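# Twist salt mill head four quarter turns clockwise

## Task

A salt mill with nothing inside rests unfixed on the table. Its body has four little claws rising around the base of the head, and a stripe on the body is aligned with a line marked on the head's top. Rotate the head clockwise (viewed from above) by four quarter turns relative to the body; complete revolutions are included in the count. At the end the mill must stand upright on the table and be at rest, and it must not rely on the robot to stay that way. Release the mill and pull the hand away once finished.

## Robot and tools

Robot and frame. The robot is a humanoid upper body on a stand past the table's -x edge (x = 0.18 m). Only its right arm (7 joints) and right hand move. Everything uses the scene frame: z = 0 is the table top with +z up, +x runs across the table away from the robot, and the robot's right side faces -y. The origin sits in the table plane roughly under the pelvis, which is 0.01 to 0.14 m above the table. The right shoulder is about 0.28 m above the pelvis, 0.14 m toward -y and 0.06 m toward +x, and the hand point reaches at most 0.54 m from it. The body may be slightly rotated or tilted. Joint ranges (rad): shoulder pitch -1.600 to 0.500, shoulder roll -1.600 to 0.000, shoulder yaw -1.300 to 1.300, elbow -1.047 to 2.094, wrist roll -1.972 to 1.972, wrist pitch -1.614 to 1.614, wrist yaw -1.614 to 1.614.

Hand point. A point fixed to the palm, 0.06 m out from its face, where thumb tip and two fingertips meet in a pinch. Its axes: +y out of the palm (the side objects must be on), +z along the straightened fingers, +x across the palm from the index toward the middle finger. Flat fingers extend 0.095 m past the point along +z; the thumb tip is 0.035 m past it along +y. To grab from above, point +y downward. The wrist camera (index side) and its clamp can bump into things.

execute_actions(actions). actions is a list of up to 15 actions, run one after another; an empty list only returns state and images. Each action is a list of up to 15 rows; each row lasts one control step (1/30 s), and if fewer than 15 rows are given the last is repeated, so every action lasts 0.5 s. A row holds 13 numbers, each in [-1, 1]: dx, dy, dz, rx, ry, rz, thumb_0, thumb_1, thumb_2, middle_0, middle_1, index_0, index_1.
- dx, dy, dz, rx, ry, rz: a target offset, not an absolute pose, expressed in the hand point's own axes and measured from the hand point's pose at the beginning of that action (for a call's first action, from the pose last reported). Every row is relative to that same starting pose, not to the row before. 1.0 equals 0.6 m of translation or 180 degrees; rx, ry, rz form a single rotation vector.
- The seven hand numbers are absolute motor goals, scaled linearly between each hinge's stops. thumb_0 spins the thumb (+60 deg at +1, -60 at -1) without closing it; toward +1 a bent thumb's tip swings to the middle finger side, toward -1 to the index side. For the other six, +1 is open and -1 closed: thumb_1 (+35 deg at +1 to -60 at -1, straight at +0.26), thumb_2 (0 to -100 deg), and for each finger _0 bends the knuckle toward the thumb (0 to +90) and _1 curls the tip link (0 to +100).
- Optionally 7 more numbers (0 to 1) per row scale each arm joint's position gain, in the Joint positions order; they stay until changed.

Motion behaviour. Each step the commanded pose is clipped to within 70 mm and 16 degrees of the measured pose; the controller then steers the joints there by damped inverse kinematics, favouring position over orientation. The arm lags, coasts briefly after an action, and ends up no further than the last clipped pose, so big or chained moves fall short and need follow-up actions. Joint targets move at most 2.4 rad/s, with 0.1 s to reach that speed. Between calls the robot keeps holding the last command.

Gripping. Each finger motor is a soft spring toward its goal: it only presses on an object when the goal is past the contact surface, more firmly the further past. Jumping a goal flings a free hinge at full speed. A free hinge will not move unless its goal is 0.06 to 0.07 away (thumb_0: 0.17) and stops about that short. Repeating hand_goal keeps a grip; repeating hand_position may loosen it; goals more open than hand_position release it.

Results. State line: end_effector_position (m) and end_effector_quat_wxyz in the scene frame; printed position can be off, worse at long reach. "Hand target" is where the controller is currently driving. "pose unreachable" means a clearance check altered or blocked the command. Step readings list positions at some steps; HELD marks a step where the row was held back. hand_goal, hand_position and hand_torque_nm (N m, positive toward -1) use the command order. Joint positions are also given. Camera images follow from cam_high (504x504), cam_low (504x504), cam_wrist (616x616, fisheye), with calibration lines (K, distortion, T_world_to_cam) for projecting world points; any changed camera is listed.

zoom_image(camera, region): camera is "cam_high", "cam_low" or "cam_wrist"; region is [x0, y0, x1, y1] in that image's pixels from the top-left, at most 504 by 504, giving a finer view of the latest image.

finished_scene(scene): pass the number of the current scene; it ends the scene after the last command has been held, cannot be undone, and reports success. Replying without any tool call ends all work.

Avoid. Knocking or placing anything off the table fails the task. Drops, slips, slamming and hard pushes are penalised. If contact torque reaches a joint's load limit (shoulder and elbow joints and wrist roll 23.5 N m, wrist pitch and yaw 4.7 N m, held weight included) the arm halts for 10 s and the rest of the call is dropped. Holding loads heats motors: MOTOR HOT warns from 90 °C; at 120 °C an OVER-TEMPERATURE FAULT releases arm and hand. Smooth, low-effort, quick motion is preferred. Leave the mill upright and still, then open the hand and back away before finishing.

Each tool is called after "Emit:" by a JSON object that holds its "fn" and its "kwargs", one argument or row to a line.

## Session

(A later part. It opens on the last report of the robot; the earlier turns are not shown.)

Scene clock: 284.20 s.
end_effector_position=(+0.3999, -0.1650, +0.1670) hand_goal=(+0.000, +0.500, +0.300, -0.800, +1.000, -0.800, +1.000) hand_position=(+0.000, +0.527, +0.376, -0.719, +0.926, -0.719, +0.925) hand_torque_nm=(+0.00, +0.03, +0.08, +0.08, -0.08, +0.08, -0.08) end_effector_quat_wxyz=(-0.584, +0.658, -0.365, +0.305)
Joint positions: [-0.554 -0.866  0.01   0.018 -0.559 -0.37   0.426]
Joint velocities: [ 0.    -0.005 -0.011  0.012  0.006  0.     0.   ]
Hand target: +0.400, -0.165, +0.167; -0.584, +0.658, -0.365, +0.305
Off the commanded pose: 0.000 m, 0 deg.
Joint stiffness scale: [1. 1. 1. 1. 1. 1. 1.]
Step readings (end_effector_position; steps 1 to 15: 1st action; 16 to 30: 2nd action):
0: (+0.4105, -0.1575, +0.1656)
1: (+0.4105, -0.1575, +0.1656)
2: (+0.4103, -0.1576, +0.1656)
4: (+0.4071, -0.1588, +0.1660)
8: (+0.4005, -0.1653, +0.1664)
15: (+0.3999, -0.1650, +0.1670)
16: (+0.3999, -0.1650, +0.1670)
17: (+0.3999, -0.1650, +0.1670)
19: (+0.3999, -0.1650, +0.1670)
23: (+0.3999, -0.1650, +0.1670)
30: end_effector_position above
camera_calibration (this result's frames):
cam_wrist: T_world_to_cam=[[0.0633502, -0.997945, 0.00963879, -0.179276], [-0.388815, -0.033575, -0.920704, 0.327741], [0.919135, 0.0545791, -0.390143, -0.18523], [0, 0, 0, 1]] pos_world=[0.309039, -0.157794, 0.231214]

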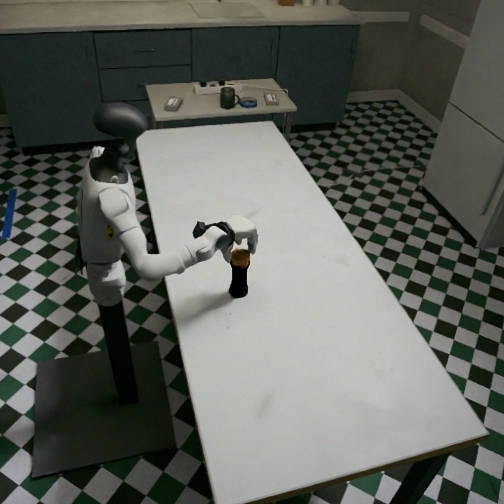

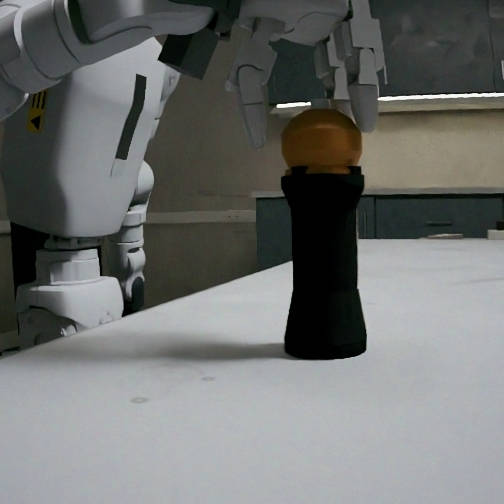

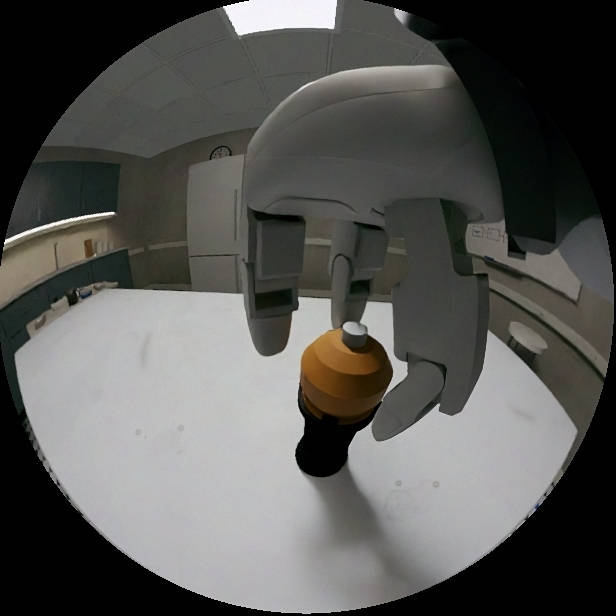

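Emit:
{"fn": "execute_actions", "kwargs": {
  "actions": [
    [[0,0,0,0,0,0,0,0.4,0.3,-0.8,1,-0.8,1],[0,0,0,0,0,0,0,0.35,0.3,-0.8,1,-0.8,1],[0,0,0,0,0,0,0,0.3,0.3,-0.8,1,-0.8,1],[0,0,0,0,0,0,0,0.25,0.3,-0.8,1,-0.8,1],[0,0,0,0,0,0,0,0.2,0.3,-0.82,1,-0.82,1],[0,0,0,0,0,0,0,0.17,0.3,-0.84,1,-0.84,1],[0,0,0,0,0,0,0,0.14,0.3,-0.86,0.9,-0.86,0.9],[0,0,0,0,0,0,0,0.11,0.3,-0.88,0.85,-0.88,0.85],[0,0,0,0,0,0,0,0.08,0.3,-0.9,0.8,-0.9,0.8]],
    [[0,0,0,0,0,0,0,0.08,0.3,-0.9,0.8,-0.9,0.8]]
  ]
}}

Emit:
{"fn": "zoom_image", "kwargs": {
  "camera": "cam_low",
  "region": [200, 0, 450, 250]
}}

Scene clock: 292.17 s.
end_effector_position=(+0.3999, -0.1650, +0.1670) hand_goal=(+0.000, +0.080, +0.300, -0.900, +0.800, -0.900, +0.800) hand_position=(+0.000, +0.367, +0.376, -0.727, +0.926, -0.817, +0.875) hand_torque_nm=(+0.00, +0.29, +0.08, +0.17, +0.14, +0.08, +0.08) end_effector_quat_wxyz=(-0.583, +0.658, -0.365, +0.305)
Joint positions: [-0.554 -0.866  0.01   0.018 -0.559 -0.37   0.427]
Joint velocities: [ 0.     0.011  0.011  0.003 -0.003  0.     0.   ]
Hand target: +0.400, -0.165, +0.167; -0.583, +0.658, -0.365, +0.305
Off the commanded pose: 0.000 m, 0 deg.
Joint stiffness scale: [1. 1. 1. 1. 1. 1. 1.]
Step readings (end_effector_position; steps 1 to 15: 1st action; 16 to 30: 2nd action):
0: (+0.3999, -0.1650, +0.1670)
1: (+0.3999, -0.1650, +0.1670)
2: (+0.3999, -0.1650, +0.1670)
4: (+0.3999, -0.1650, +0.1670)
8: (+0.3999, -0.1650, +0.1670)
15: (+0.3999, -0.1650, +0.1670)
16: (+0.3999, -0.1650, +0.1670)
17: (+0.3999, -0.1650, +0.1670)
19: (+0.3999, -0.1650, +0.1670)
23: (+0.3999, -0.1650, +0.1670)
30: end_effector_position above
camera_calibration (this result's frames):
cam_wrist: T_world_to_cam=[[0.0633407, -0.997944, 0.00976945, -0.179312], [-0.389065, -0.0337066, -0.920593, 0.327744], [0.91903, 0.0545101, -0.3904, -0.185145], [0, 0, 0, 1]] pos_world=[0.309025, -0.157804, 0.23119]

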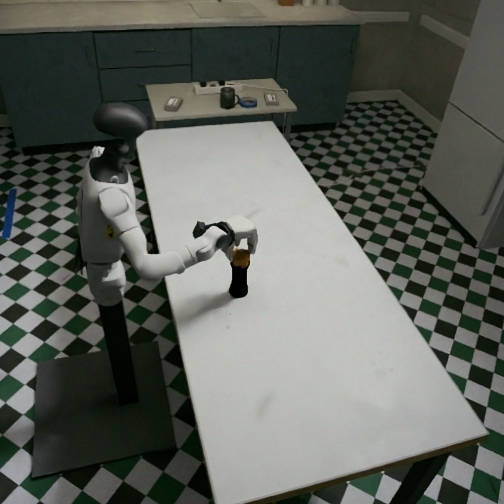

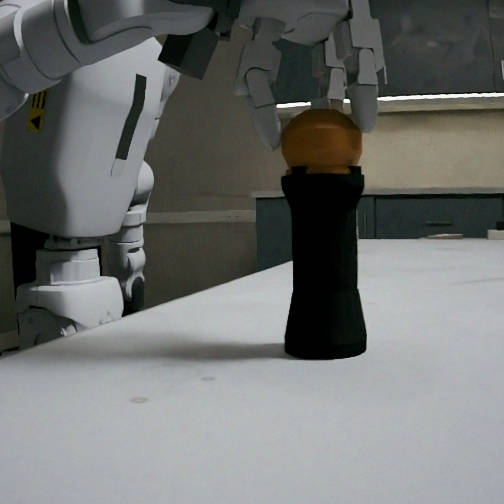

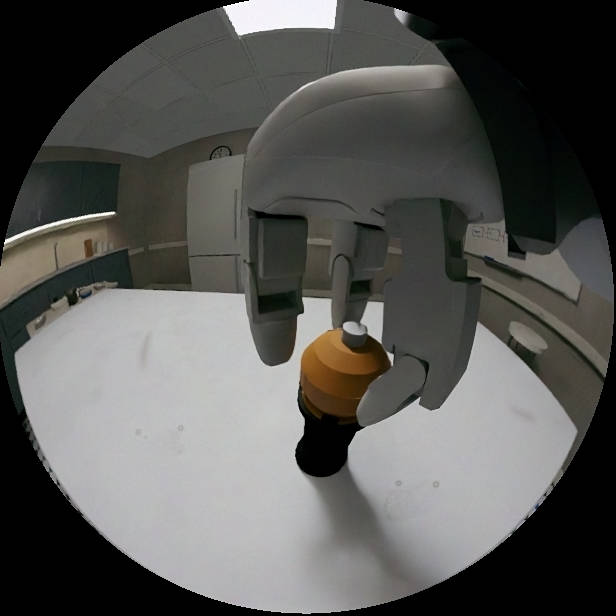

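Region (200, 0, 450, 250) of cam_low's 504x504 image, scaled by 2.016, with more detail than that image has.

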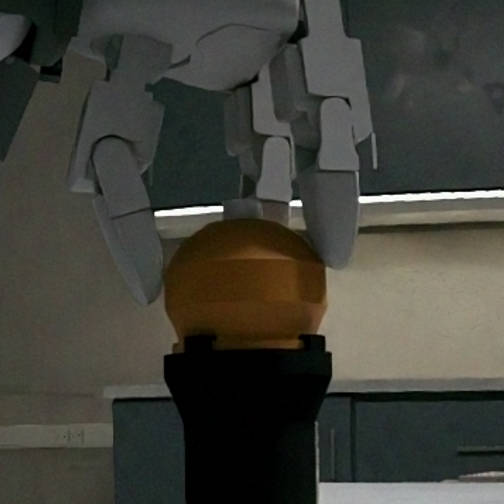

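Emit:
{"fn": "execute_actions", "kwargs": {
  "actions": [
    [[0,0,0,0,0,0,0,0.5,0.3,-0.6,0.8,-0.6,0.8]],
    [[0.004,0.002,0,0,0,0,0,0.5,0.3,-0.6,0.8,-0.6,0.8],[0.008,0.004,0,0,0,0,0,0.5,0.3,-0.6,0.7,-0.6,0.7],[0.012,0.006,0,0,0,0,0,0.5,0.3,-0.6,0.6,-0.6,0.6],[0.014,0.008,0,0,0,0,0,0.5,0.3,-0.6,0.6,-0.6,0.6],[0.014,0.010,0,0,0,0,0,0.5,0.3,-0.6,0.5,-0.6,0.5]],
    [[0,0,0,0,0,0,0,0.4,0.3,-0.65,0.4,-0.65,0.4],[0,0,0,0,0,0,0,0.35,0.3,-0.7,0.35,-0.7,0.35],[0,0,0,0,0,0,0,0.3,0.3,-0.7,0.3,-0.7,0.3],[0,0,0,0,0,0,0,0.25,0.3,-0.7,0.25,-0.7,0.25],[0,0,0,0,0,0,0,0.2,0.3,-0.7,0.2,-0.7,0.2]]
  ]
}}

Emit:
{"fn": "zoom_image", "kwargs": {
  "camera": "cam_low",
  "region": [200, 0, 450, 250]
}}

Scene clock: 324.50 s.
end_effector_position=(+0.4049, -0.1708, +0.1646) hand_goal=(+0.000, +0.200, +0.300, -0.700, +0.200, -0.700, +0.200) hand_position=(+0.000, +0.413, +0.376, -0.597, +0.465, -0.648, +0.410) hand_torque_nm=(+0.00, +0.22, +0.08, +0.10, +0.28, +0.05, +0.22) end_effector_quat_wxyz=(-0.590, +0.653, -0.364, +0.306)
Joint positions: [-0.567 -0.872  0.012  0.091 -0.559 -0.424  0.381]
Joint velocities: [-0.011 -0.012  0.    -0.011  0.     0.     0.   ]
Hand target: +0.405, -0.171, +0.164; -0.589, +0.653, -0.364, +0.306
Off the commanded pose: 0.001 m, 0 deg.
Joint stiffness scale: [1. 1. 1. 1. 1. 1. 1.]
Step readings (end_effector_position; steps 1 to 15: 1st action; 16 to 30: 2nd action; 31 to 45: 3rd action):
0: (+0.3999, -0.1650, +0.1670)
1: (+0.3999, -0.1650, +0.1670)
2: (+0.3999, -0.1650, +0.1670)
4: (+0.3999, -0.1650, +0.1670)
8: (+0.3999, -0.1650, +0.1670)
15: (+0.3999, -0.1650, +0.1670)
16: (+0.3999, -0.1650, +0.1670)
17: (+0.3999, -0.1651, +0.1669)
19: (+0.4015, -0.1662, +0.1664)
23: (+0.4043, -0.1712, +0.1643)
30: (+0.4046, -0.1711, +0.1641)
31: (+0.4046, -0.1711, +0.1642)
32: (+0.4047, -0.1710, +0.1643)
34: (+0.4048, -0.1709, +0.1645)
38: (+0.4049, -0.1708, +0.1646)
45: end_effector_position above
camera_calibration (this result's frames):
cam_wrist: T_world_to_cam=[[0.0628005, -0.998022, -0.00277647, -0.183092], [-0.378098, -0.021217, -0.925522, 0.325813], [0.923633, 0.059173, -0.378683, -0.193399], [0, 0, 0, 1]] pos_world=[0.313317, -0.164374, 0.227803]

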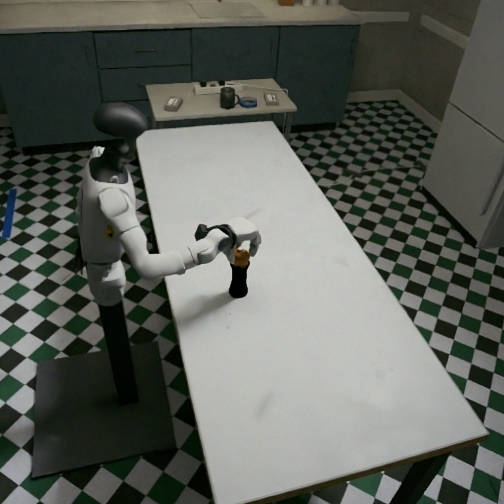

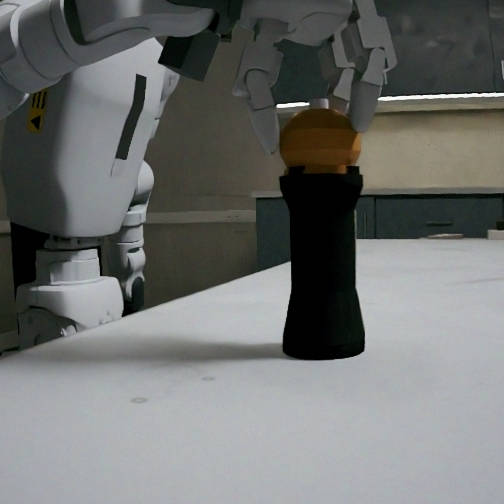

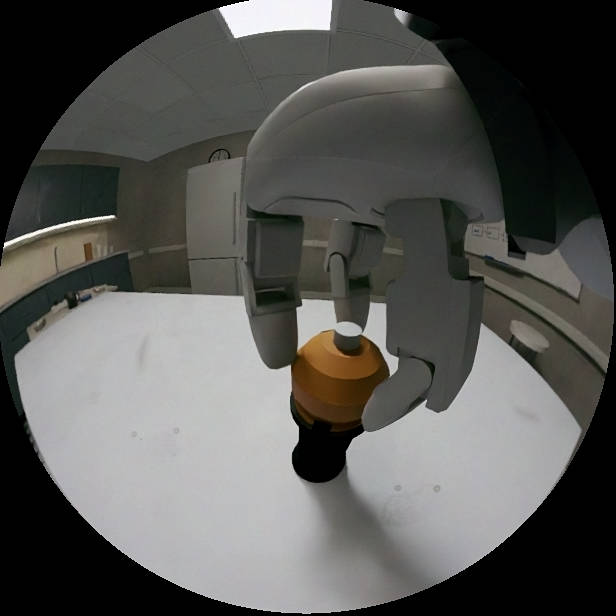

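Region (200, 0, 450, 250) of cam_low's 504x504 image, scaled by 2.016, with more detail than that image has.

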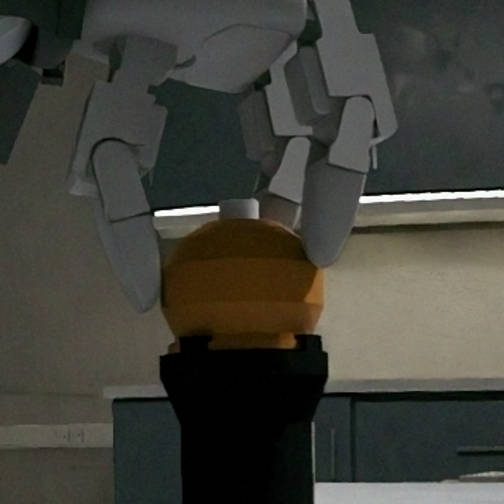

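Emit:
{"fn": "execute_actions", "kwargs": {
  "actions": [
    [[0,0,0,0,0,0,0,0.1,0.3,-0.75,0.1,-0.75,0.1],[0,0,0,0,0,0,0,0.0,0.3,-0.8,0,-0.8,0],[0,0,0,0,0,0,0,-0.1,0.3,-0.85,-0.1,-0.85,-0.1],[0,0,0,0,0,0,0,-0.2,0.3,-0.9,-0.2,-0.9,-0.2],[0,0,0,0,0,0,0,-0.3,0.2,-0.95,-0.2,-0.95,-0.2]],
    [[0,0.002,0,0,0,0,0,-0.3,0.2,-0.95,-0.2,-0.95,-0.2],[0,0.004,0,0,0,0,0,-0.3,0.2,-0.95,-0.2,-0.95,-0.2],[0,0.006,0,0,0,0,0,-0.3,0.2,-0.95,-0.2,-0.95,-0.2]]
  ]
}}

Emit:
{"fn": "zoom_image", "kwargs": {
  "camera": "cam_low",
  "region": [200, 0, 450, 250]
}}

Scene clock: 341.97 s.
end_effector_position=(+0.4063, -0.1703, +0.1661) hand_goal=(+0.000, -0.300, +0.200, -0.950, -0.200, -0.950, -0.200) hand_position=(+0.000, +0.413, +0.411, -0.592, +0.283, -0.861, -0.120) hand_torque_nm=(+0.00, +0.64, +0.23, +0.35, +0.52, +0.09, +0.09) end_effector_quat_wxyz=(-0.595, +0.648, -0.361, +0.310)
Joint positions: [-0.568 -0.872  0.012  0.092 -0.562 -0.426  0.365]
Joint velocities: [ 0.002  0.003 -0.005 -0.005 -0.003  0.     0.   ]
Hand target: +0.405, -0.171, +0.162; -0.592, +0.651, -0.363, +0.307
Off the commanded pose: 0.004 m, 1 deg.
Joint stiffness scale: [1. 1. 1. 1. 1. 1. 1.]
Step readings (end_effector_position; steps 1 to 15: 1st action; 16 to 30: 2nd action):
0: (+0.4049, -0.1708, +0.1646)
1: (+0.4049, -0.1708, +0.1646)
2: (+0.4050, -0.1707, +0.1648)
4: (+0.4053, -0.1705, +0.1652)
8: (+0.4055, -0.1704, +0.1655)
15: (+0.4055, -0.1704, +0.1655)
16: (+0.4055, -0.1704, +0.1655)
17: (+0.4055, -0.1704, +0.1655)
19: (+0.4057, -0.1703, +0.1656)
23: (+0.4062, -0.1703, +0.1660)
30: end_effector_position above
camera_calibration (this result's frames):
cam_wrist: T_world_to_cam=[[0.0629764, -0.99798, -0.00832073, -0.181765], [-0.365204, -0.0152852, -0.930802, 0.324401], [0.928795, 0.0616574, -0.365429, -0.197987], [0, 0, 0, 1]] pos_world=[0.313809, -0.164232, 0.22809]

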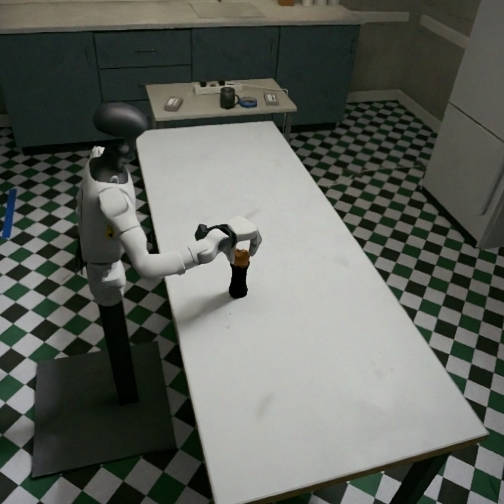

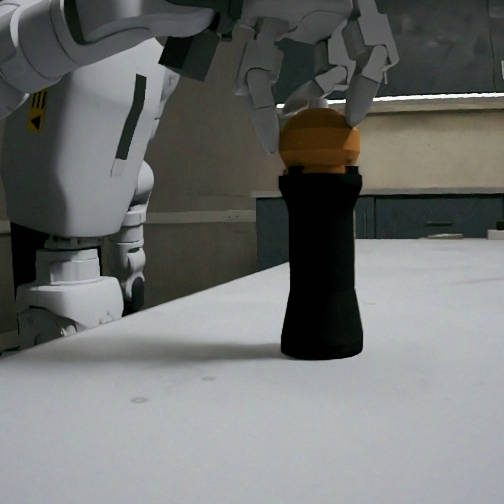

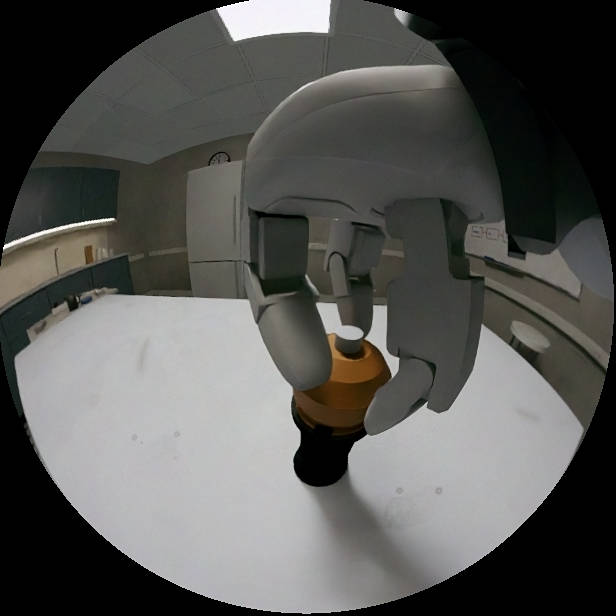

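Region (200, 0, 450, 250) of cam_low's 504x504 image, scaled by 2.016, with more detail than that image has.

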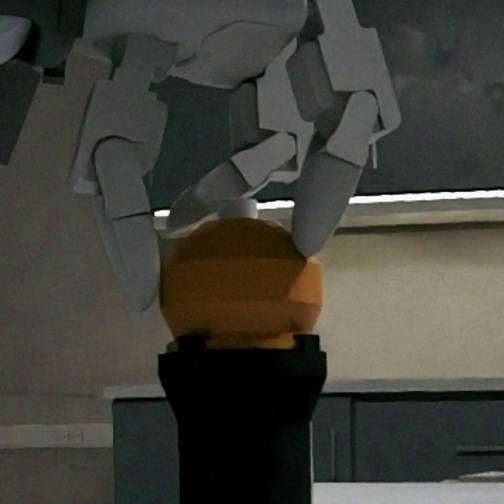

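Emit:
{"fn": "execute_actions", "kwargs": {
  "actions": [
    [[0,-0.004,0,0,0,0,0,0.2,0.3,-0.7,0.2,-0.7,0.3],[0,-0.004,0,0,0,0,0,0.4,0.3,-0.55,0.5,-0.55,0.5],[0,-0.004,0,0,0,0,0,0.55,0.3,-0.4,0.7,-0.4,0.7],[0,-0.004,0,0,0,0,0,0.6,0.3,-0.35,0.8,-0.35,0.8]],
    [[0.002,0,0,-0.01,0,0,0,0.6,0.3,-0.35,0.8,-0.35,0.8],[0.004,0,0,-0.02,0,0,0,0.6,0.3,-0.35,0.8,-0.35,0.8],[0.006,0,0,-0.03,0,0,0,0.6,0.3,-0.35,0.8,-0.35,0.8],[0.007,0,0,-0.04,0,0,0,0.6,0.3,-0.35,0.8,-0.35,0.8],[0.007,0.005,0,-0.045,0,0,0,0.6,0.3,-0.35,0.8,-0.35,0.8],[0.007,0.010,0,-0.045,0,0,0,0.6,0.3,-0.35,0.8,-0.35,0.8],[0.007,0.015,0,-0.045,0,0,0,0.6,0.3,-0.35,0.8,-0.35,0.8],[0.007,0.020,0,-0.045,0,0,0,0.6,0.3,-0.35,0.8,-0.35,0.8],[0.007,0.024,0,-0.045,0,0,0,0.6,0.3,-0.35,0.8,-0.35,0.8]],
    [[0,0,0,0,0,0,0,0.6,0.3,-0.35,0.8,-0.35,0.8]]
  ]
}}

Emit:
{"fn": "zoom_image", "kwargs": {
  "camera": "cam_low",
  "region": [200, 0, 450, 250]
}}

Scene clock: 361.17 s.
end_effector_position=(+0.4063, -0.1741, +0.1518) hand_goal=(+0.000, +0.600, +0.300, -0.350, +0.800, -0.350, +0.800) hand_position=(+0.000, +0.509, +0.375, -0.440, +0.725, -0.440, +0.725) hand_torque_nm=(+0.00, -0.09, +0.08, -0.09, -0.08, -0.09, -0.08) end_effector_quat_wxyz=(-0.546, +0.691, -0.383, +0.280)
Joint positions: [-0.653 -0.882  0.086  0.177 -0.553 -0.427  0.485]
Joint velocities: [-0.002 -0.012 -0.005  0.003 -0.002  0.     0.   ]
Hand target: +0.406, -0.174, +0.152; -0.545, +0.691, -0.384, +0.280
Off the commanded pose: 0.000 m, 0 deg.
Joint stiffness scale: [1. 1. 1. 1. 1. 1. 1.]
Step readings (end_effector_position; steps 1 to 15: 1st action; 16 to 30: 2nd action; 31 to 45: 3rd action):
0: (+0.4063, -0.1703, +0.1661)
1: (+0.4063, -0.1703, +0.1661)
2: (+0.4063, -0.1705, +0.1662)
4: (+0.4061, -0.1702, +0.1670)
8: (+0.4063, -0.1702, +0.1672)
15: (+0.4062, -0.1702, +0.1672)
16: (+0.4062, -0.1702, +0.1672)
17: (+0.4061, -0.1703, +0.1670)
19: (+0.4057, -0.1713, +0.1649)
23: (+0.4093, -0.1735, +0.1661)
30: (+0.4061, -0.1743, +0.1516)
31: (+0.4062, -0.1742, +0.1518)
32: (+0.4063, -0.1741, +0.1518)
34: (+0.4063, -0.1741, +0.1518)
38: (+0.4063, -0.1741, +0.1518)
45: end_effector_position above
camera_calibration (this result's frames):
cam_wrist: T_world_to_cam=[[0.0722038, -0.995517, 0.0610899, -0.199592], [-0.479213, -0.0883432, -0.873241, 0.335918], [0.874724, 0.0337763, -0.483444, -0.167926], [0, 0, 0, 1]] pos_world=[0.322276, -0.163349, 0.224348]

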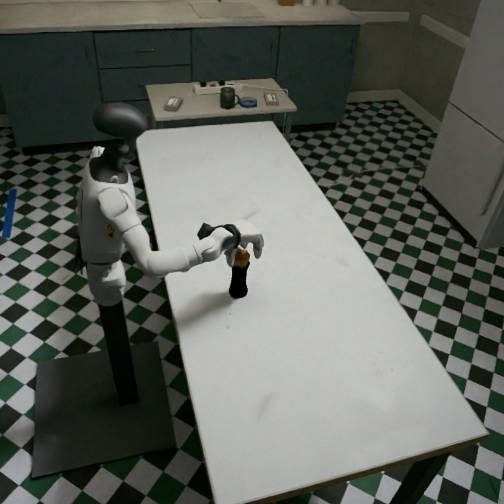

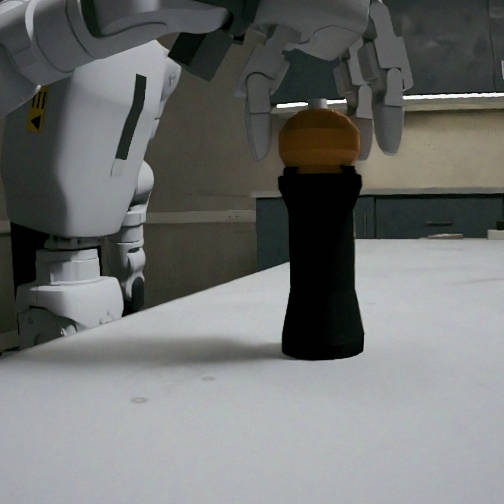

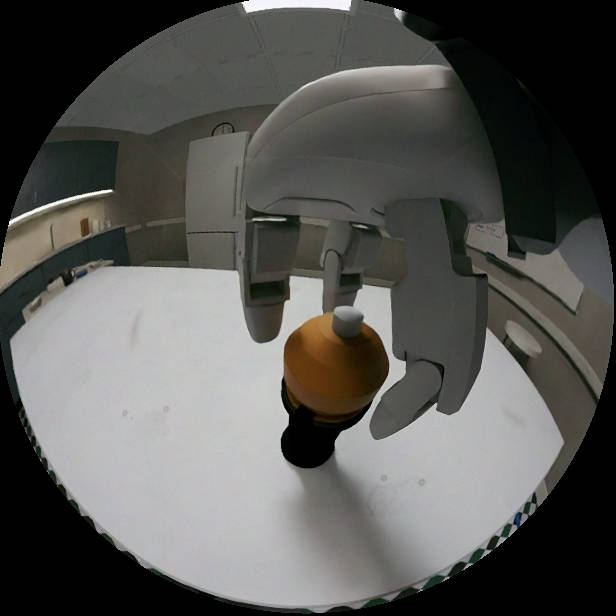

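Region (200, 0, 450, 250) of cam_low's 504x504 image, scaled by 2.016, with more detail than that image has.

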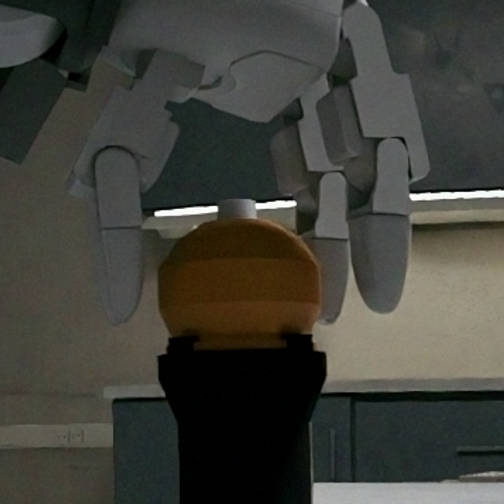

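Emit:
{"fn": "zoom_image", "kwargs": {
  "camera": "cam_low",
  "region": [260, 160, 400, 370]
}}

Emit:
{"fn": "zoom_image", "kwargs": {
  "camera": "cam_wrist",
  "region": [230, 290, 430, 490]
}}

Region (260, 160, 400, 370) of cam_low's 504x504 image, scaled by 2.400, with more detail than that image has.

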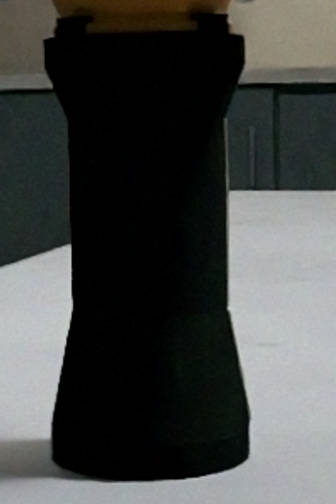

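Region (230, 290, 430, 490) of cam_wrist's 616x616 image, scaled by 2.520, with more detail than that image has.

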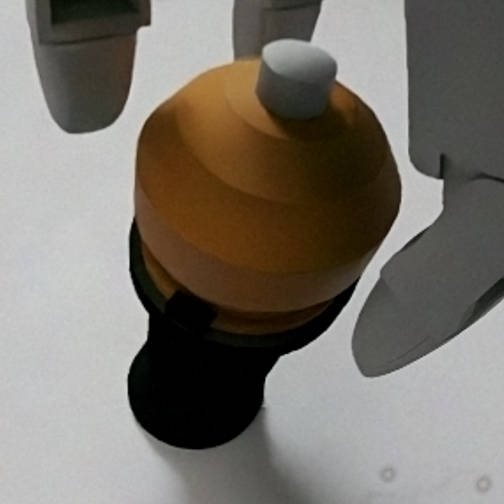

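Emit:
{"fn": "execute_actions", "kwargs": {
  "actions": [
    [[0,0,0,0,0,0,0,0.5,0.3,-0.45,0.7,-0.45,0.7],[0,0,0,0,0,0,0,0.43,0.3,-0.52,0.6,-0.52,0.6],[0,0,0,0,0,0,0,0.38,0.3,-0.56,0.55,-0.56,0.55],[0,0,0,0,0,0,0,0.34,0.3,-0.60,0.5,-0.60,0.5],[0,0,0,0,0,0,0,0.30,0.3,-0.63,0.45,-0.63,0.45],[0,0,0,0,0,0,0,0.26,0.3,-0.66,0.4,-0.66,0.4],[0,0,0,0,0,0,0,0.22,0.3,-0.69,0.35,-0.69,0.35],[0,0,0,0,0,0,0,0.18,0.3,-0.72,0.3,-0.72,0.3],[0,0,0,0,0,0,0,0.14,0.3,-0.75,0.3,-0.75,0.3]],
    [[0,0,0,0,0,0,0,0.14,0.3,-0.75,0.3,-0.75,0.3]]
  ]
}}

Emit:
{"fn": "zoom_image", "kwargs": {
  "camera": "cam_low",
  "region": [200, 0, 450, 250]
}}

Scene clock: 387.10 s.
end_effector_position=(+0.4062, -0.1742, +0.1518) hand_goal=(+0.000, +0.140, +0.300, -0.750, +0.300, -0.750, +0.300) hand_position=(+0.000, +0.413, +0.375, -0.577, +0.460, -0.544, +0.508) hand_torque_nm=(+0.00, +0.28, +0.08, +0.17, +0.17, +0.20, +0.22) end_effector_quat_wxyz=(-0.546, +0.691, -0.383, +0.280)
Joint positions: [-0.653 -0.882  0.086  0.177 -0.553 -0.427  0.485]
Joint velocities: [ 0.002 -0.006 -0.003  0.003 -0.005  0.     0.   ]
Hand target: +0.406, -0.174, +0.152; -0.546, +0.691, -0.383, +0.280
Off the commanded pose: 0.000 m, 0 deg.
Joint stiffness scale: [1. 1. 1. 1. 1. 1. 1.]
Step readings (end_effector_position; steps 1 to 15: 1st action; 16 to 30: 2nd action):
0: (+0.4063, -0.1741, +0.1518)
1: (+0.4063, -0.1741, +0.1518)
2: (+0.4063, -0.1741, +0.1518)
4: (+0.4063, -0.1741, +0.1518)
8: (+0.4063, -0.1742, +0.1518)
15: (+0.4062, -0.1742, +0.1518)
16: (+0.4062, -0.1742, +0.1518)
17: (+0.4062, -0.1742, +0.1518)
19: (+0.4062, -0.1742, +0.1518)
23: (+0.4062, -0.1742, +0.1518)
30: end_effector_position above
camera_calibration (this result's frames):
cam_wrist: T_world_to_cam=[[0.0722184, -0.995502, 0.0613153, -0.19966], [-0.479462, -0.0885577, -0.873083, 0.335894], [0.874586, 0.0336543, -0.483701, -0.167841], [0, 0, 0, 1]] pos_world=[0.322259, -0.163368, 0.224321]

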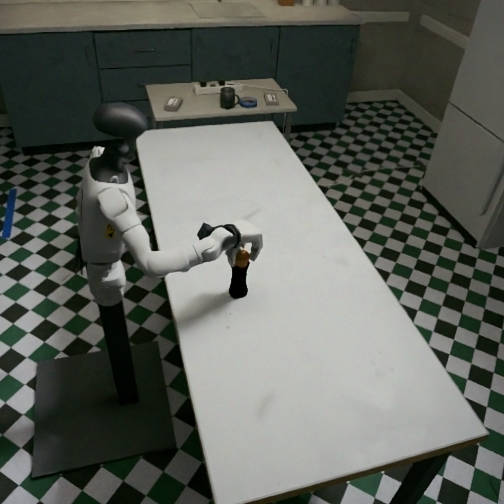

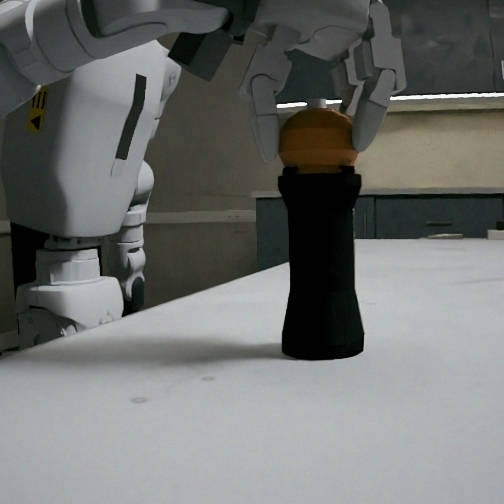

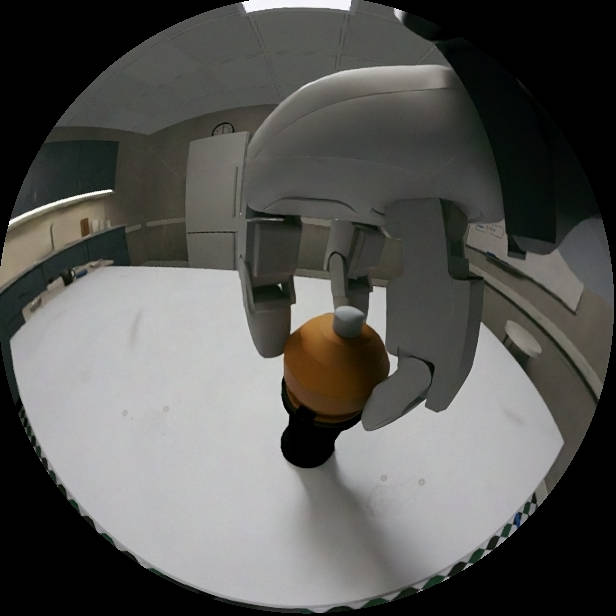

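Region (200, 0, 450, 250) of cam_low's 504x504 image, scaled by 2.016, with more detail than that image has.

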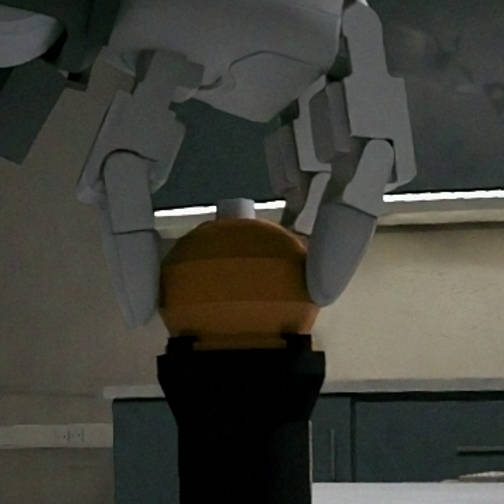

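Emit:
{"fn": "execute_actions", "kwargs": {
  "actions": [
    [[0,0,0,0,0,0,0,0.05,0.3,-0.8,0.2,-0.8,0.2],[0,0,0,0,0,0,0,-0.05,0.3,-0.85,0.15,-0.85,0.15],[0,0,0,0,0,0,0,-0.15,0.25,-0.9,0.1,-0.9,0.1],[0,0,0,0,0,0,0,-0.25,0.2,-0.95,0.05,-0.95,0.05],[0,0,0,0,0,0,0,-0.35,0.15,-1,0,-1,0]],
    [[0,0.002,0,0,0,0,0,-0.35,0.15,-1,0,-1,0],[0,0.004,0,0,0,0,0,-0.35,0.15,-1,0,-1,0],[0,0.006,0,0,0,0,0,-0.35,0.15,-1,0,-1,0],[0,0.008,0,0,0,0,0,-0.35,0.15,-1,0,-1,0],[0,0.010,0,0,0,0,0,-0.35,0.15,-1,0,-1,0]]
  ]
}}

Emit:
{"fn": "zoom_image", "kwargs": {
  "camera": "cam_low",
  "region": [200, 0, 450, 250]
}}

Scene clock: 399.53 s.
end_effector_position=(+0.4067, -0.1736, +0.1509) hand_goal=(+0.000, -0.350, +0.150, -1.000, +0.000, -1.000, +0.000) hand_position=(+0.000, +0.412, +0.375, -0.577, +0.359, -0.544, +0.416) hand_torque_nm=(+0.00, +0.64, +0.24, +0.41, +0.39, +0.44, +0.45) end_effector_quat_wxyz=(-0.551, +0.687, -0.381, +0.283)
Joint positions: [-0.645 -0.882  0.087  0.178 -0.557 -0.431  0.461]
Joint velocities: [ 0.005  0.006  0.    -0.002  0.003  0.    -0.003]
Hand target: +0.405, -0.175, +0.146; -0.545, +0.691, -0.384, +0.279
Off the commanded pose: 0.006 m, 1 deg.
Joint stiffness scale: [1. 1. 1. 1. 1. 1. 1.]
Step readings (end_effector_position; steps 1 to 15: 1st action; 16 to 30: 2nd action):
0: (+0.4062, -0.1742, +0.1518)
1: (+0.4062, -0.1742, +0.1518)
2: (+0.4061, -0.1741, +0.1516)
4: (+0.4061, -0.1741, +0.1515)
8: (+0.4060, -0.1741, +0.1513)
15: (+0.4060, -0.1741, +0.1513)
16: (+0.4060, -0.1741, +0.1513)
17: (+0.4060, -0.1741, +0.1513)
19: (+0.4061, -0.1741, +0.1512)
23: (+0.4066, -0.1738, +0.1510)
30: end_effector_position above
camera_calibration (this result's frames):
cam_wrist: T_world_to_cam=[[0.0723219, -0.995874, 0.0548108, -0.19823], [-0.468588, -0.0824388, -0.879562, 0.333027], [0.880452, 0.0379279, -0.472617, -0.172016], [0, 0, 0, 1]] pos_world=[0.321841, -0.163434, 0.222485]

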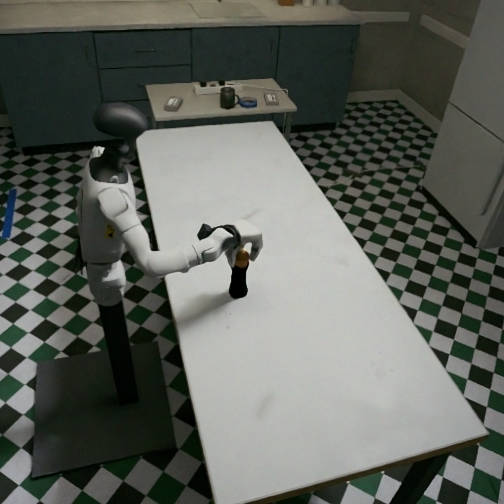

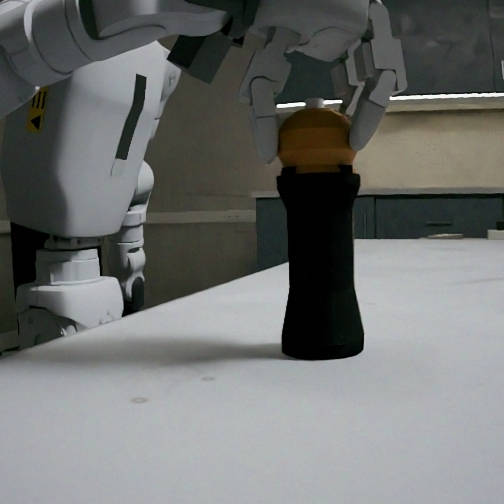

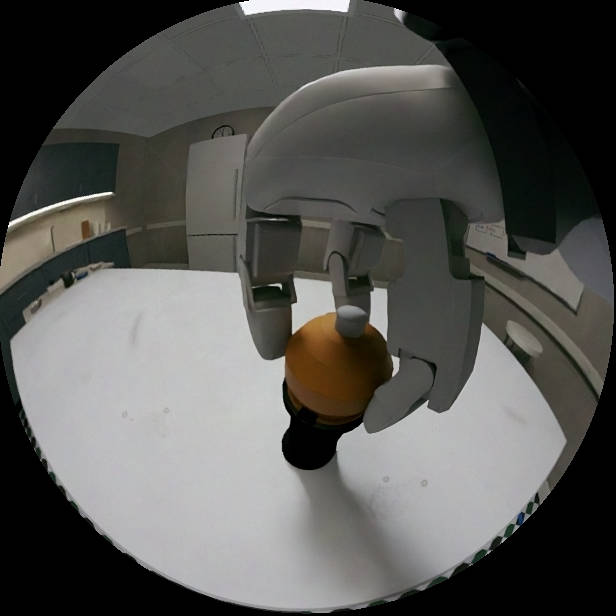

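Region (200, 0, 450, 250) of cam_low's 504x504 image, scaled by 2.016, with more detail than that image has.

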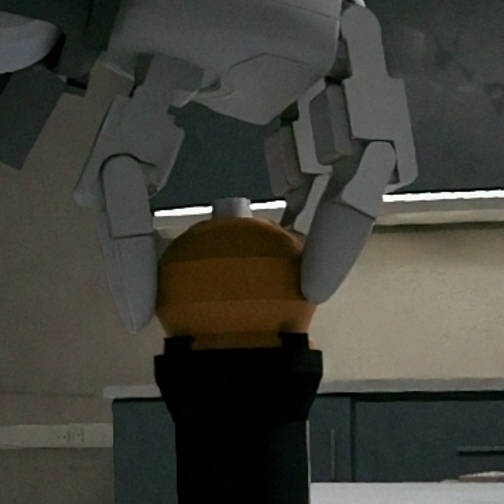

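Emit:
{"fn": "execute_actions", "kwargs": {
  "actions": [
    [[0.001,0.01,0.002,0.0003,0.011,0.003,0,-0.35,0.15,-1,0,-1,0],[0.002,0.01,0.002,0.0007,0.022,0.005,0,-0.35,0.15,-1,0,-1,0],[0.0035,0.01,0.0015,0.001,0.032,0.008,0,-0.35,0.15,-1,0,-1,0],[0.005,0.01,0.001,0.0014,0.043,0.010,0,-0.35,0.15,-1,0,-1,0],[0.006,0.01,0.0005,0.0017,0.054,0.013,0,-0.35,0.15,-1,0,-1,0],[0.007,0.01,0,0.002,0.065,0.016,0,-0.35,0.15,-1,0,-1,0],[0.008,0.0105,-0.001,0.0024,0.076,0.018,0,-0.35,0.15,-1,0,-1,0],[0.0095,0.0105,-0.002,0.0027,0.086,0.021,0,-0.35,0.15,-1,0,-1,0],[0.0105,0.011,-0.003,0.003,0.097,0.023,0,-0.35,0.15,-1,0,-1,0],[0.0115,0.011,-0.004,0.0034,0.108,0.026,0,-0.35,0.15,-1,0,-1,0]]
  ]
}}

Emit:
{"fn": "zoom_image", "kwargs": {
  "camera": "cam_low",
  "region": [200, 0, 450, 250]
}}

Scene clock: 422.37 s.
end_effector_position=(+0.4095, -0.1846, +0.1497) hand_goal=(+0.000, -0.350, +0.150, -1.000, +0.000, -1.000, +0.000) hand_position=(+0.000, +0.412, +0.376, -0.577, +0.353, -0.544, +0.415) hand_torque_nm=(+0.00, +0.64, +0.24, +0.41, +0.38, +0.44, +0.45) end_effector_quat_wxyz=(-0.498, +0.609, -0.491, +0.375)
Joint positions: [-0.558 -0.773  0.067 -0.095 -0.742  0.084  0.527]
Joint velocities: [-0.049  0.121  0.123 -0.156 -0.319  0.418  0.086]
Hand target: +0.408, -0.181, +0.144; -0.492, +0.611, -0.496, +0.372
Off the commanded pose: 0.006 m, 1 deg.
Joint stiffness scale: [1. 1. 1. 1. 1. 1. 1.]
Step readings (end_effector_position):
0: (+0.4067, -0.1736, +0.1509)
1: (+0.4067, -0.1736, +0.1509)
2: (+0.4068, -0.1737, +0.1509)
4: (+0.4081, -0.1745, +0.1504)
8: (+0.4090, -0.1792, +0.1503)
15: end_effector_position above
camera_calibration (this result's frames):
cam_wrist: T_world_to_cam=[[-0.268426, -0.96209, 0.0482734, -0.0625374], [-0.460367, 0.0841021, -0.883736, 0.360326], [0.846173, -0.259442, -0.46549, -0.21659], [0, 0, 0, 1]] pos_world=[0.332369, -0.146663, 0.220631]

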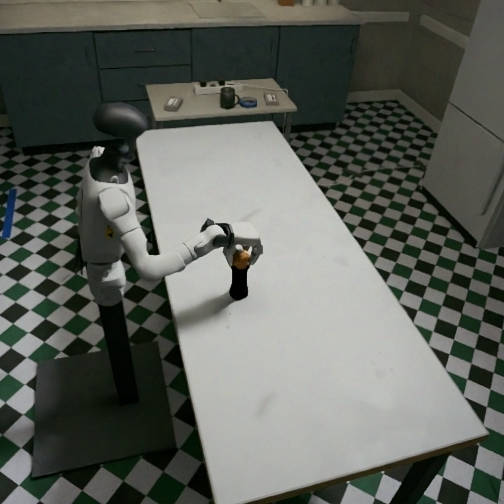

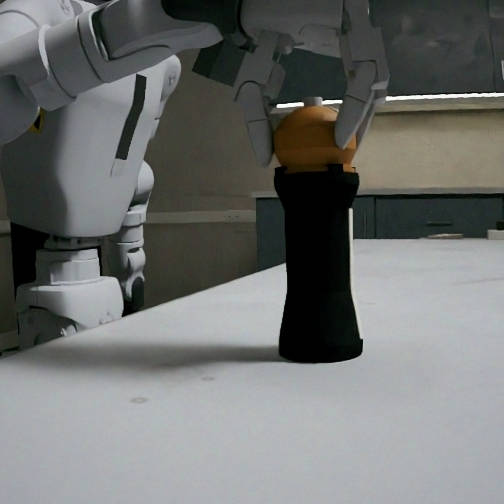

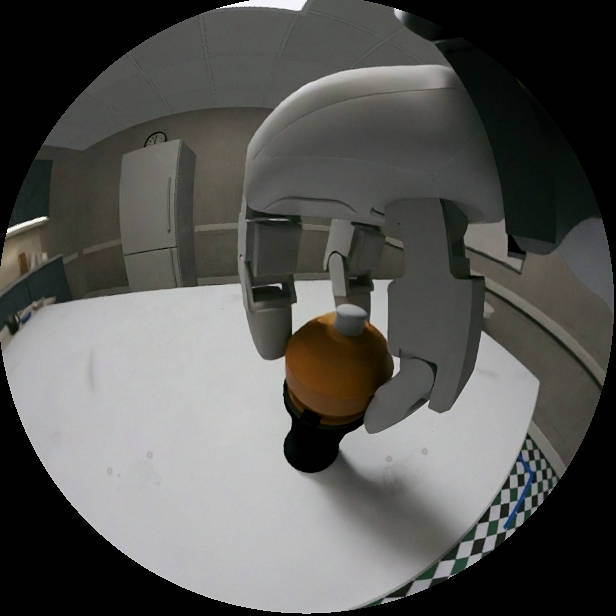

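Region (200, 0, 450, 250) of cam_low's 504x504 image, scaled by 2.016, with more detail than that image has.

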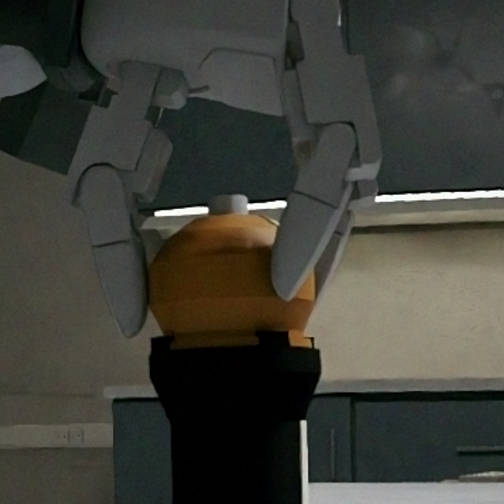

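Emit:
{"fn": "execute_actions", "kwargs": {
  "actions": [
    [[0,0.01,0.002,0,0,0,0,-0.45,0.1,-1,-0.1,-1,-0.1],[0,0.013,0.003,0,0,0,0,-0.45,0.1,-1,-0.1,-1,-0.1],[0,0.016,0.004,0,0,0,0,-0.45,0.1,-1,-0.1,-1,-0.1],[0,0.019,0.0045,0,0,0,0,-0.45,0.1,-1,-0.1,-1,-0.1],[0,0.022,0.005,0,0,0,0,-0.45,0.1,-1,-0.1,-1,-0.1],[0,0.025,0.006,0,0,0,0,-0.45,0.1,-1,-0.1,-1,-0.1],[0,0.028,0.007,0,0,0,0,-0.45,0.1,-1,-0.1,-1,-0.1],[0,0.030,0.007,0,0,0,0,-0.45,0.1,-1,-0.1,-1,-0.1]]
  ]
}}

Emit:
{"fn": "zoom_image", "kwargs": {
  "camera": "cam_low",
  "region": [200, 0, 450, 250]
}}

Scene clock: 442.60 s.
end_effector_position=(+0.4151, -0.1841, +0.1469) hand_goal=(+0.000, -0.450, +0.100, -1.000, -0.100, -1.000, -0.100) hand_position=(+0.000, +0.462, +0.376, -0.577, +0.245, -0.544, +0.297) hand_torque_nm=(+0.00, +0.64, +0.30, +0.41, +0.37, +0.44, +0.42) end_effector_quat_wxyz=(-0.510, +0.599, -0.481, +0.387)
Joint positions: [-0.552 -0.764  0.078 -0.067 -0.756  0.067  0.452]
Joint velocities: [ 0.009 -0.006  0.006  0.011  0.006  0.    -0.014]
Hand target: +0.409, -0.184, +0.132; -0.498, +0.608, -0.492, +0.374
Off the commanded pose: 0.017 m, 3 deg.
Joint stiffness scale: [1. 1. 1. 1. 1. 1. 1.]
Step readings (end_effector_position):
0: (+0.4099, -0.1848, +0.1494)
1: (+0.4099, -0.1848, +0.1494)
2: (+0.4099, -0.1847, +0.1494)
4: (+0.4115, -0.1848, +0.1489)
8: (+0.4138, -0.1845, +0.1477)
15: end_effector_position above
camera_calibration (this result's frames):
cam_wrist: T_world_to_cam=[[-0.269716, -0.962419, 0.0316675, -0.0575047], [-0.420984, 0.0882754, -0.902762, 0.347624], [0.86604, -0.256821, -0.428973, -0.23561], [0, 0, 0, 1]] pos_world=[0.334882, -0.14654, 0.214573]

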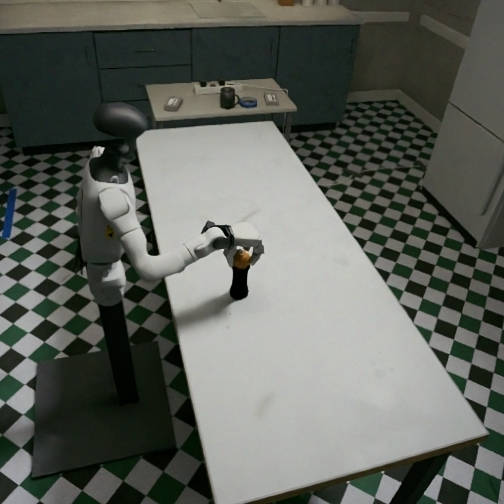

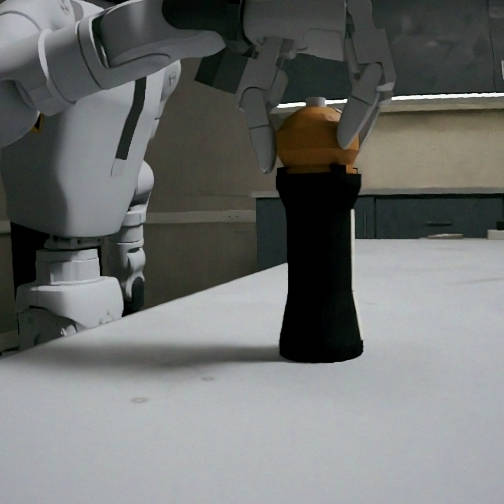

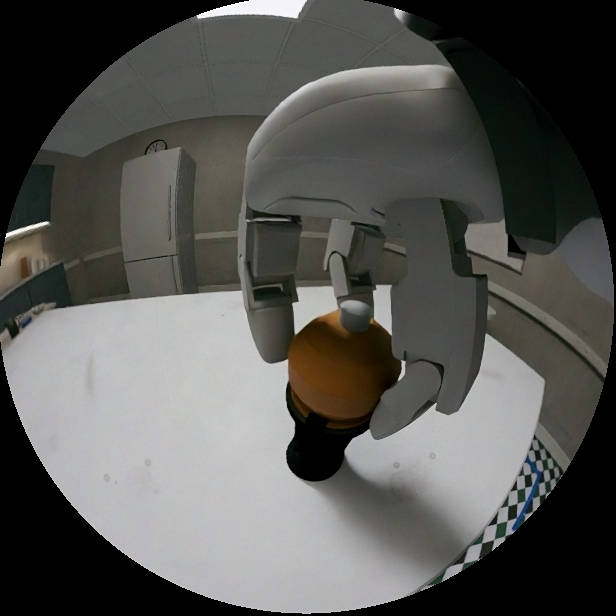

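Region (200, 0, 450, 250) of cam_low's 504x504 image, scaled by 2.016, with more detail than that image has.

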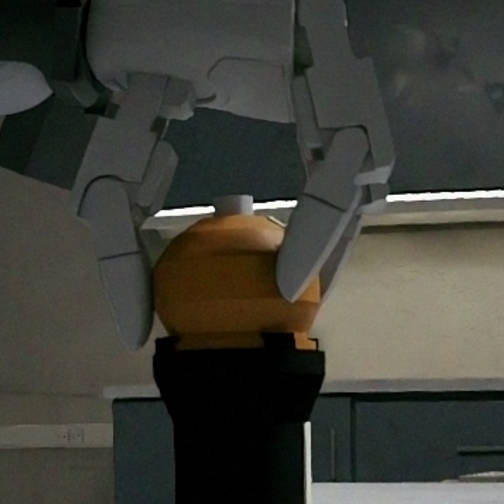

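Emit:
{"fn": "execute_actions", "kwargs": {
  "actions": [
    [[0.001,0.025,0.004,0.0003,0.011,0.003,0,-0.45,0.1,-1,-0.1,-1,-0.1],[0.002,0.025,0.004,0.0007,0.022,0.005,0,-0.45,0.1,-1,-0.1,-1,-0.1],[0.0035,0.025,0.0035,0.001,0.032,0.008,0,-0.45,0.1,-1,-0.1,-1,-0.1],[0.005,0.025,0.003,0.0014,0.043,0.010,0,-0.45,0.1,-1,-0.1,-1,-0.1],[0.006,0.025,0.0025,0.0017,0.054,0.013,0,-0.45,0.1,-1,-0.1,-1,-0.1],[0.007,0.025,0.002,0.002,0.065,0.016,0,-0.45,0.1,-1,-0.1,-1,-0.1],[0.008,0.025,0.001,0.0024,0.076,0.018,0,-0.45,0.1,-1,-0.1,-1,-0.1],[0.0095,0.025,0,0.0027,0.086,0.021,0,-0.45,0.1,-1,-0.1,-1,-0.1],[0.0105,0.025,-0.001,0.003,0.097,0.023,0,-0.45,0.1,-1,-0.1,-1,-0.1],[0.0115,0.025,-0.002,0.0034,0.108,0.026,0,-0.45,0.1,-1,-0.1,-1,-0.1]]
  ]
}}

Emit:
{"fn": "zoom_image", "kwargs": {
  "camera": "cam_low",
  "region": [200, 0, 450, 250]
}}

Scene clock: 456.03 s.
end_effector_position=(+0.4192, -0.1960, +0.1454) hand_goal=(+0.000, -0.450, +0.100, -1.000, -0.100, -1.000, -0.100) hand_position=(+0.000, +0.470, +0.376, -0.577, +0.224, -0.544, +0.284) hand_torque_nm=(+0.00, +0.64, +0.30, +0.41, +0.35, +0.44, +0.41) end_effector_quat_wxyz=(+0.451, -0.495, +0.569, -0.477)
Joint positions: [-0.568 -0.608  0.143 -0.16  -1.034  0.509  0.501]
Joint velocities: [-0.094  0.071  0.144  0.011 -0.262  0.278  0.128]
Hand target: +0.414, -0.191, +0.132; +0.440, -0.503, +0.583, -0.462
Off the commanded pose: 0.015 m, 3 deg.
Joint stiffness scale: [1. 1. 1. 1. 1. 1. 1.]
Step readings (end_effector_position):
0: (+0.4152, -0.1841, +0.1468)
1: (+0.4152, -0.1841, +0.1468)
2: (+0.4153, -0.1841, +0.1469)
4: (+0.4179, -0.1848, +0.1466)
8: (+0.4201, -0.1886, +0.1464)
15: end_effector_position above
camera_calibration (this result's frames):
cam_wrist: T_world_to_cam=[[-0.581054, -0.813862, -0.00216006, 0.0967587], [-0.325463, 0.234794, -0.91594, 0.339701], [0.745956, -0.531507, -0.40131, -0.250365], [0, 0, 0, 1]] pos_world=[0.353544, -0.134083, 0.21088]

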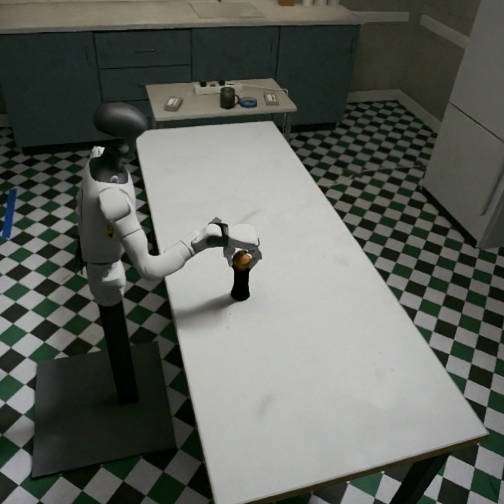

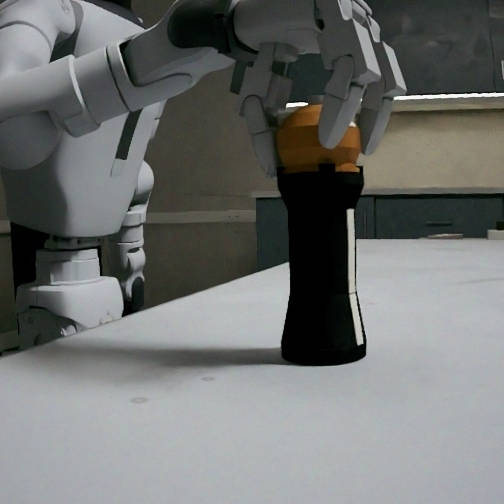

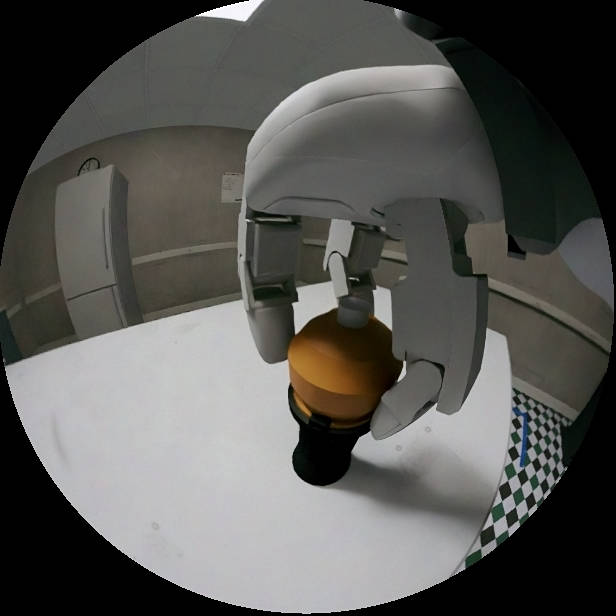

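Region (200, 0, 450, 250) of cam_low's 504x504 image, scaled by 2.016, with more detail than that image has.

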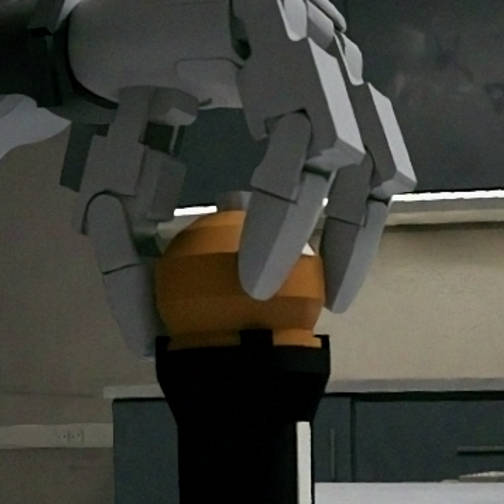

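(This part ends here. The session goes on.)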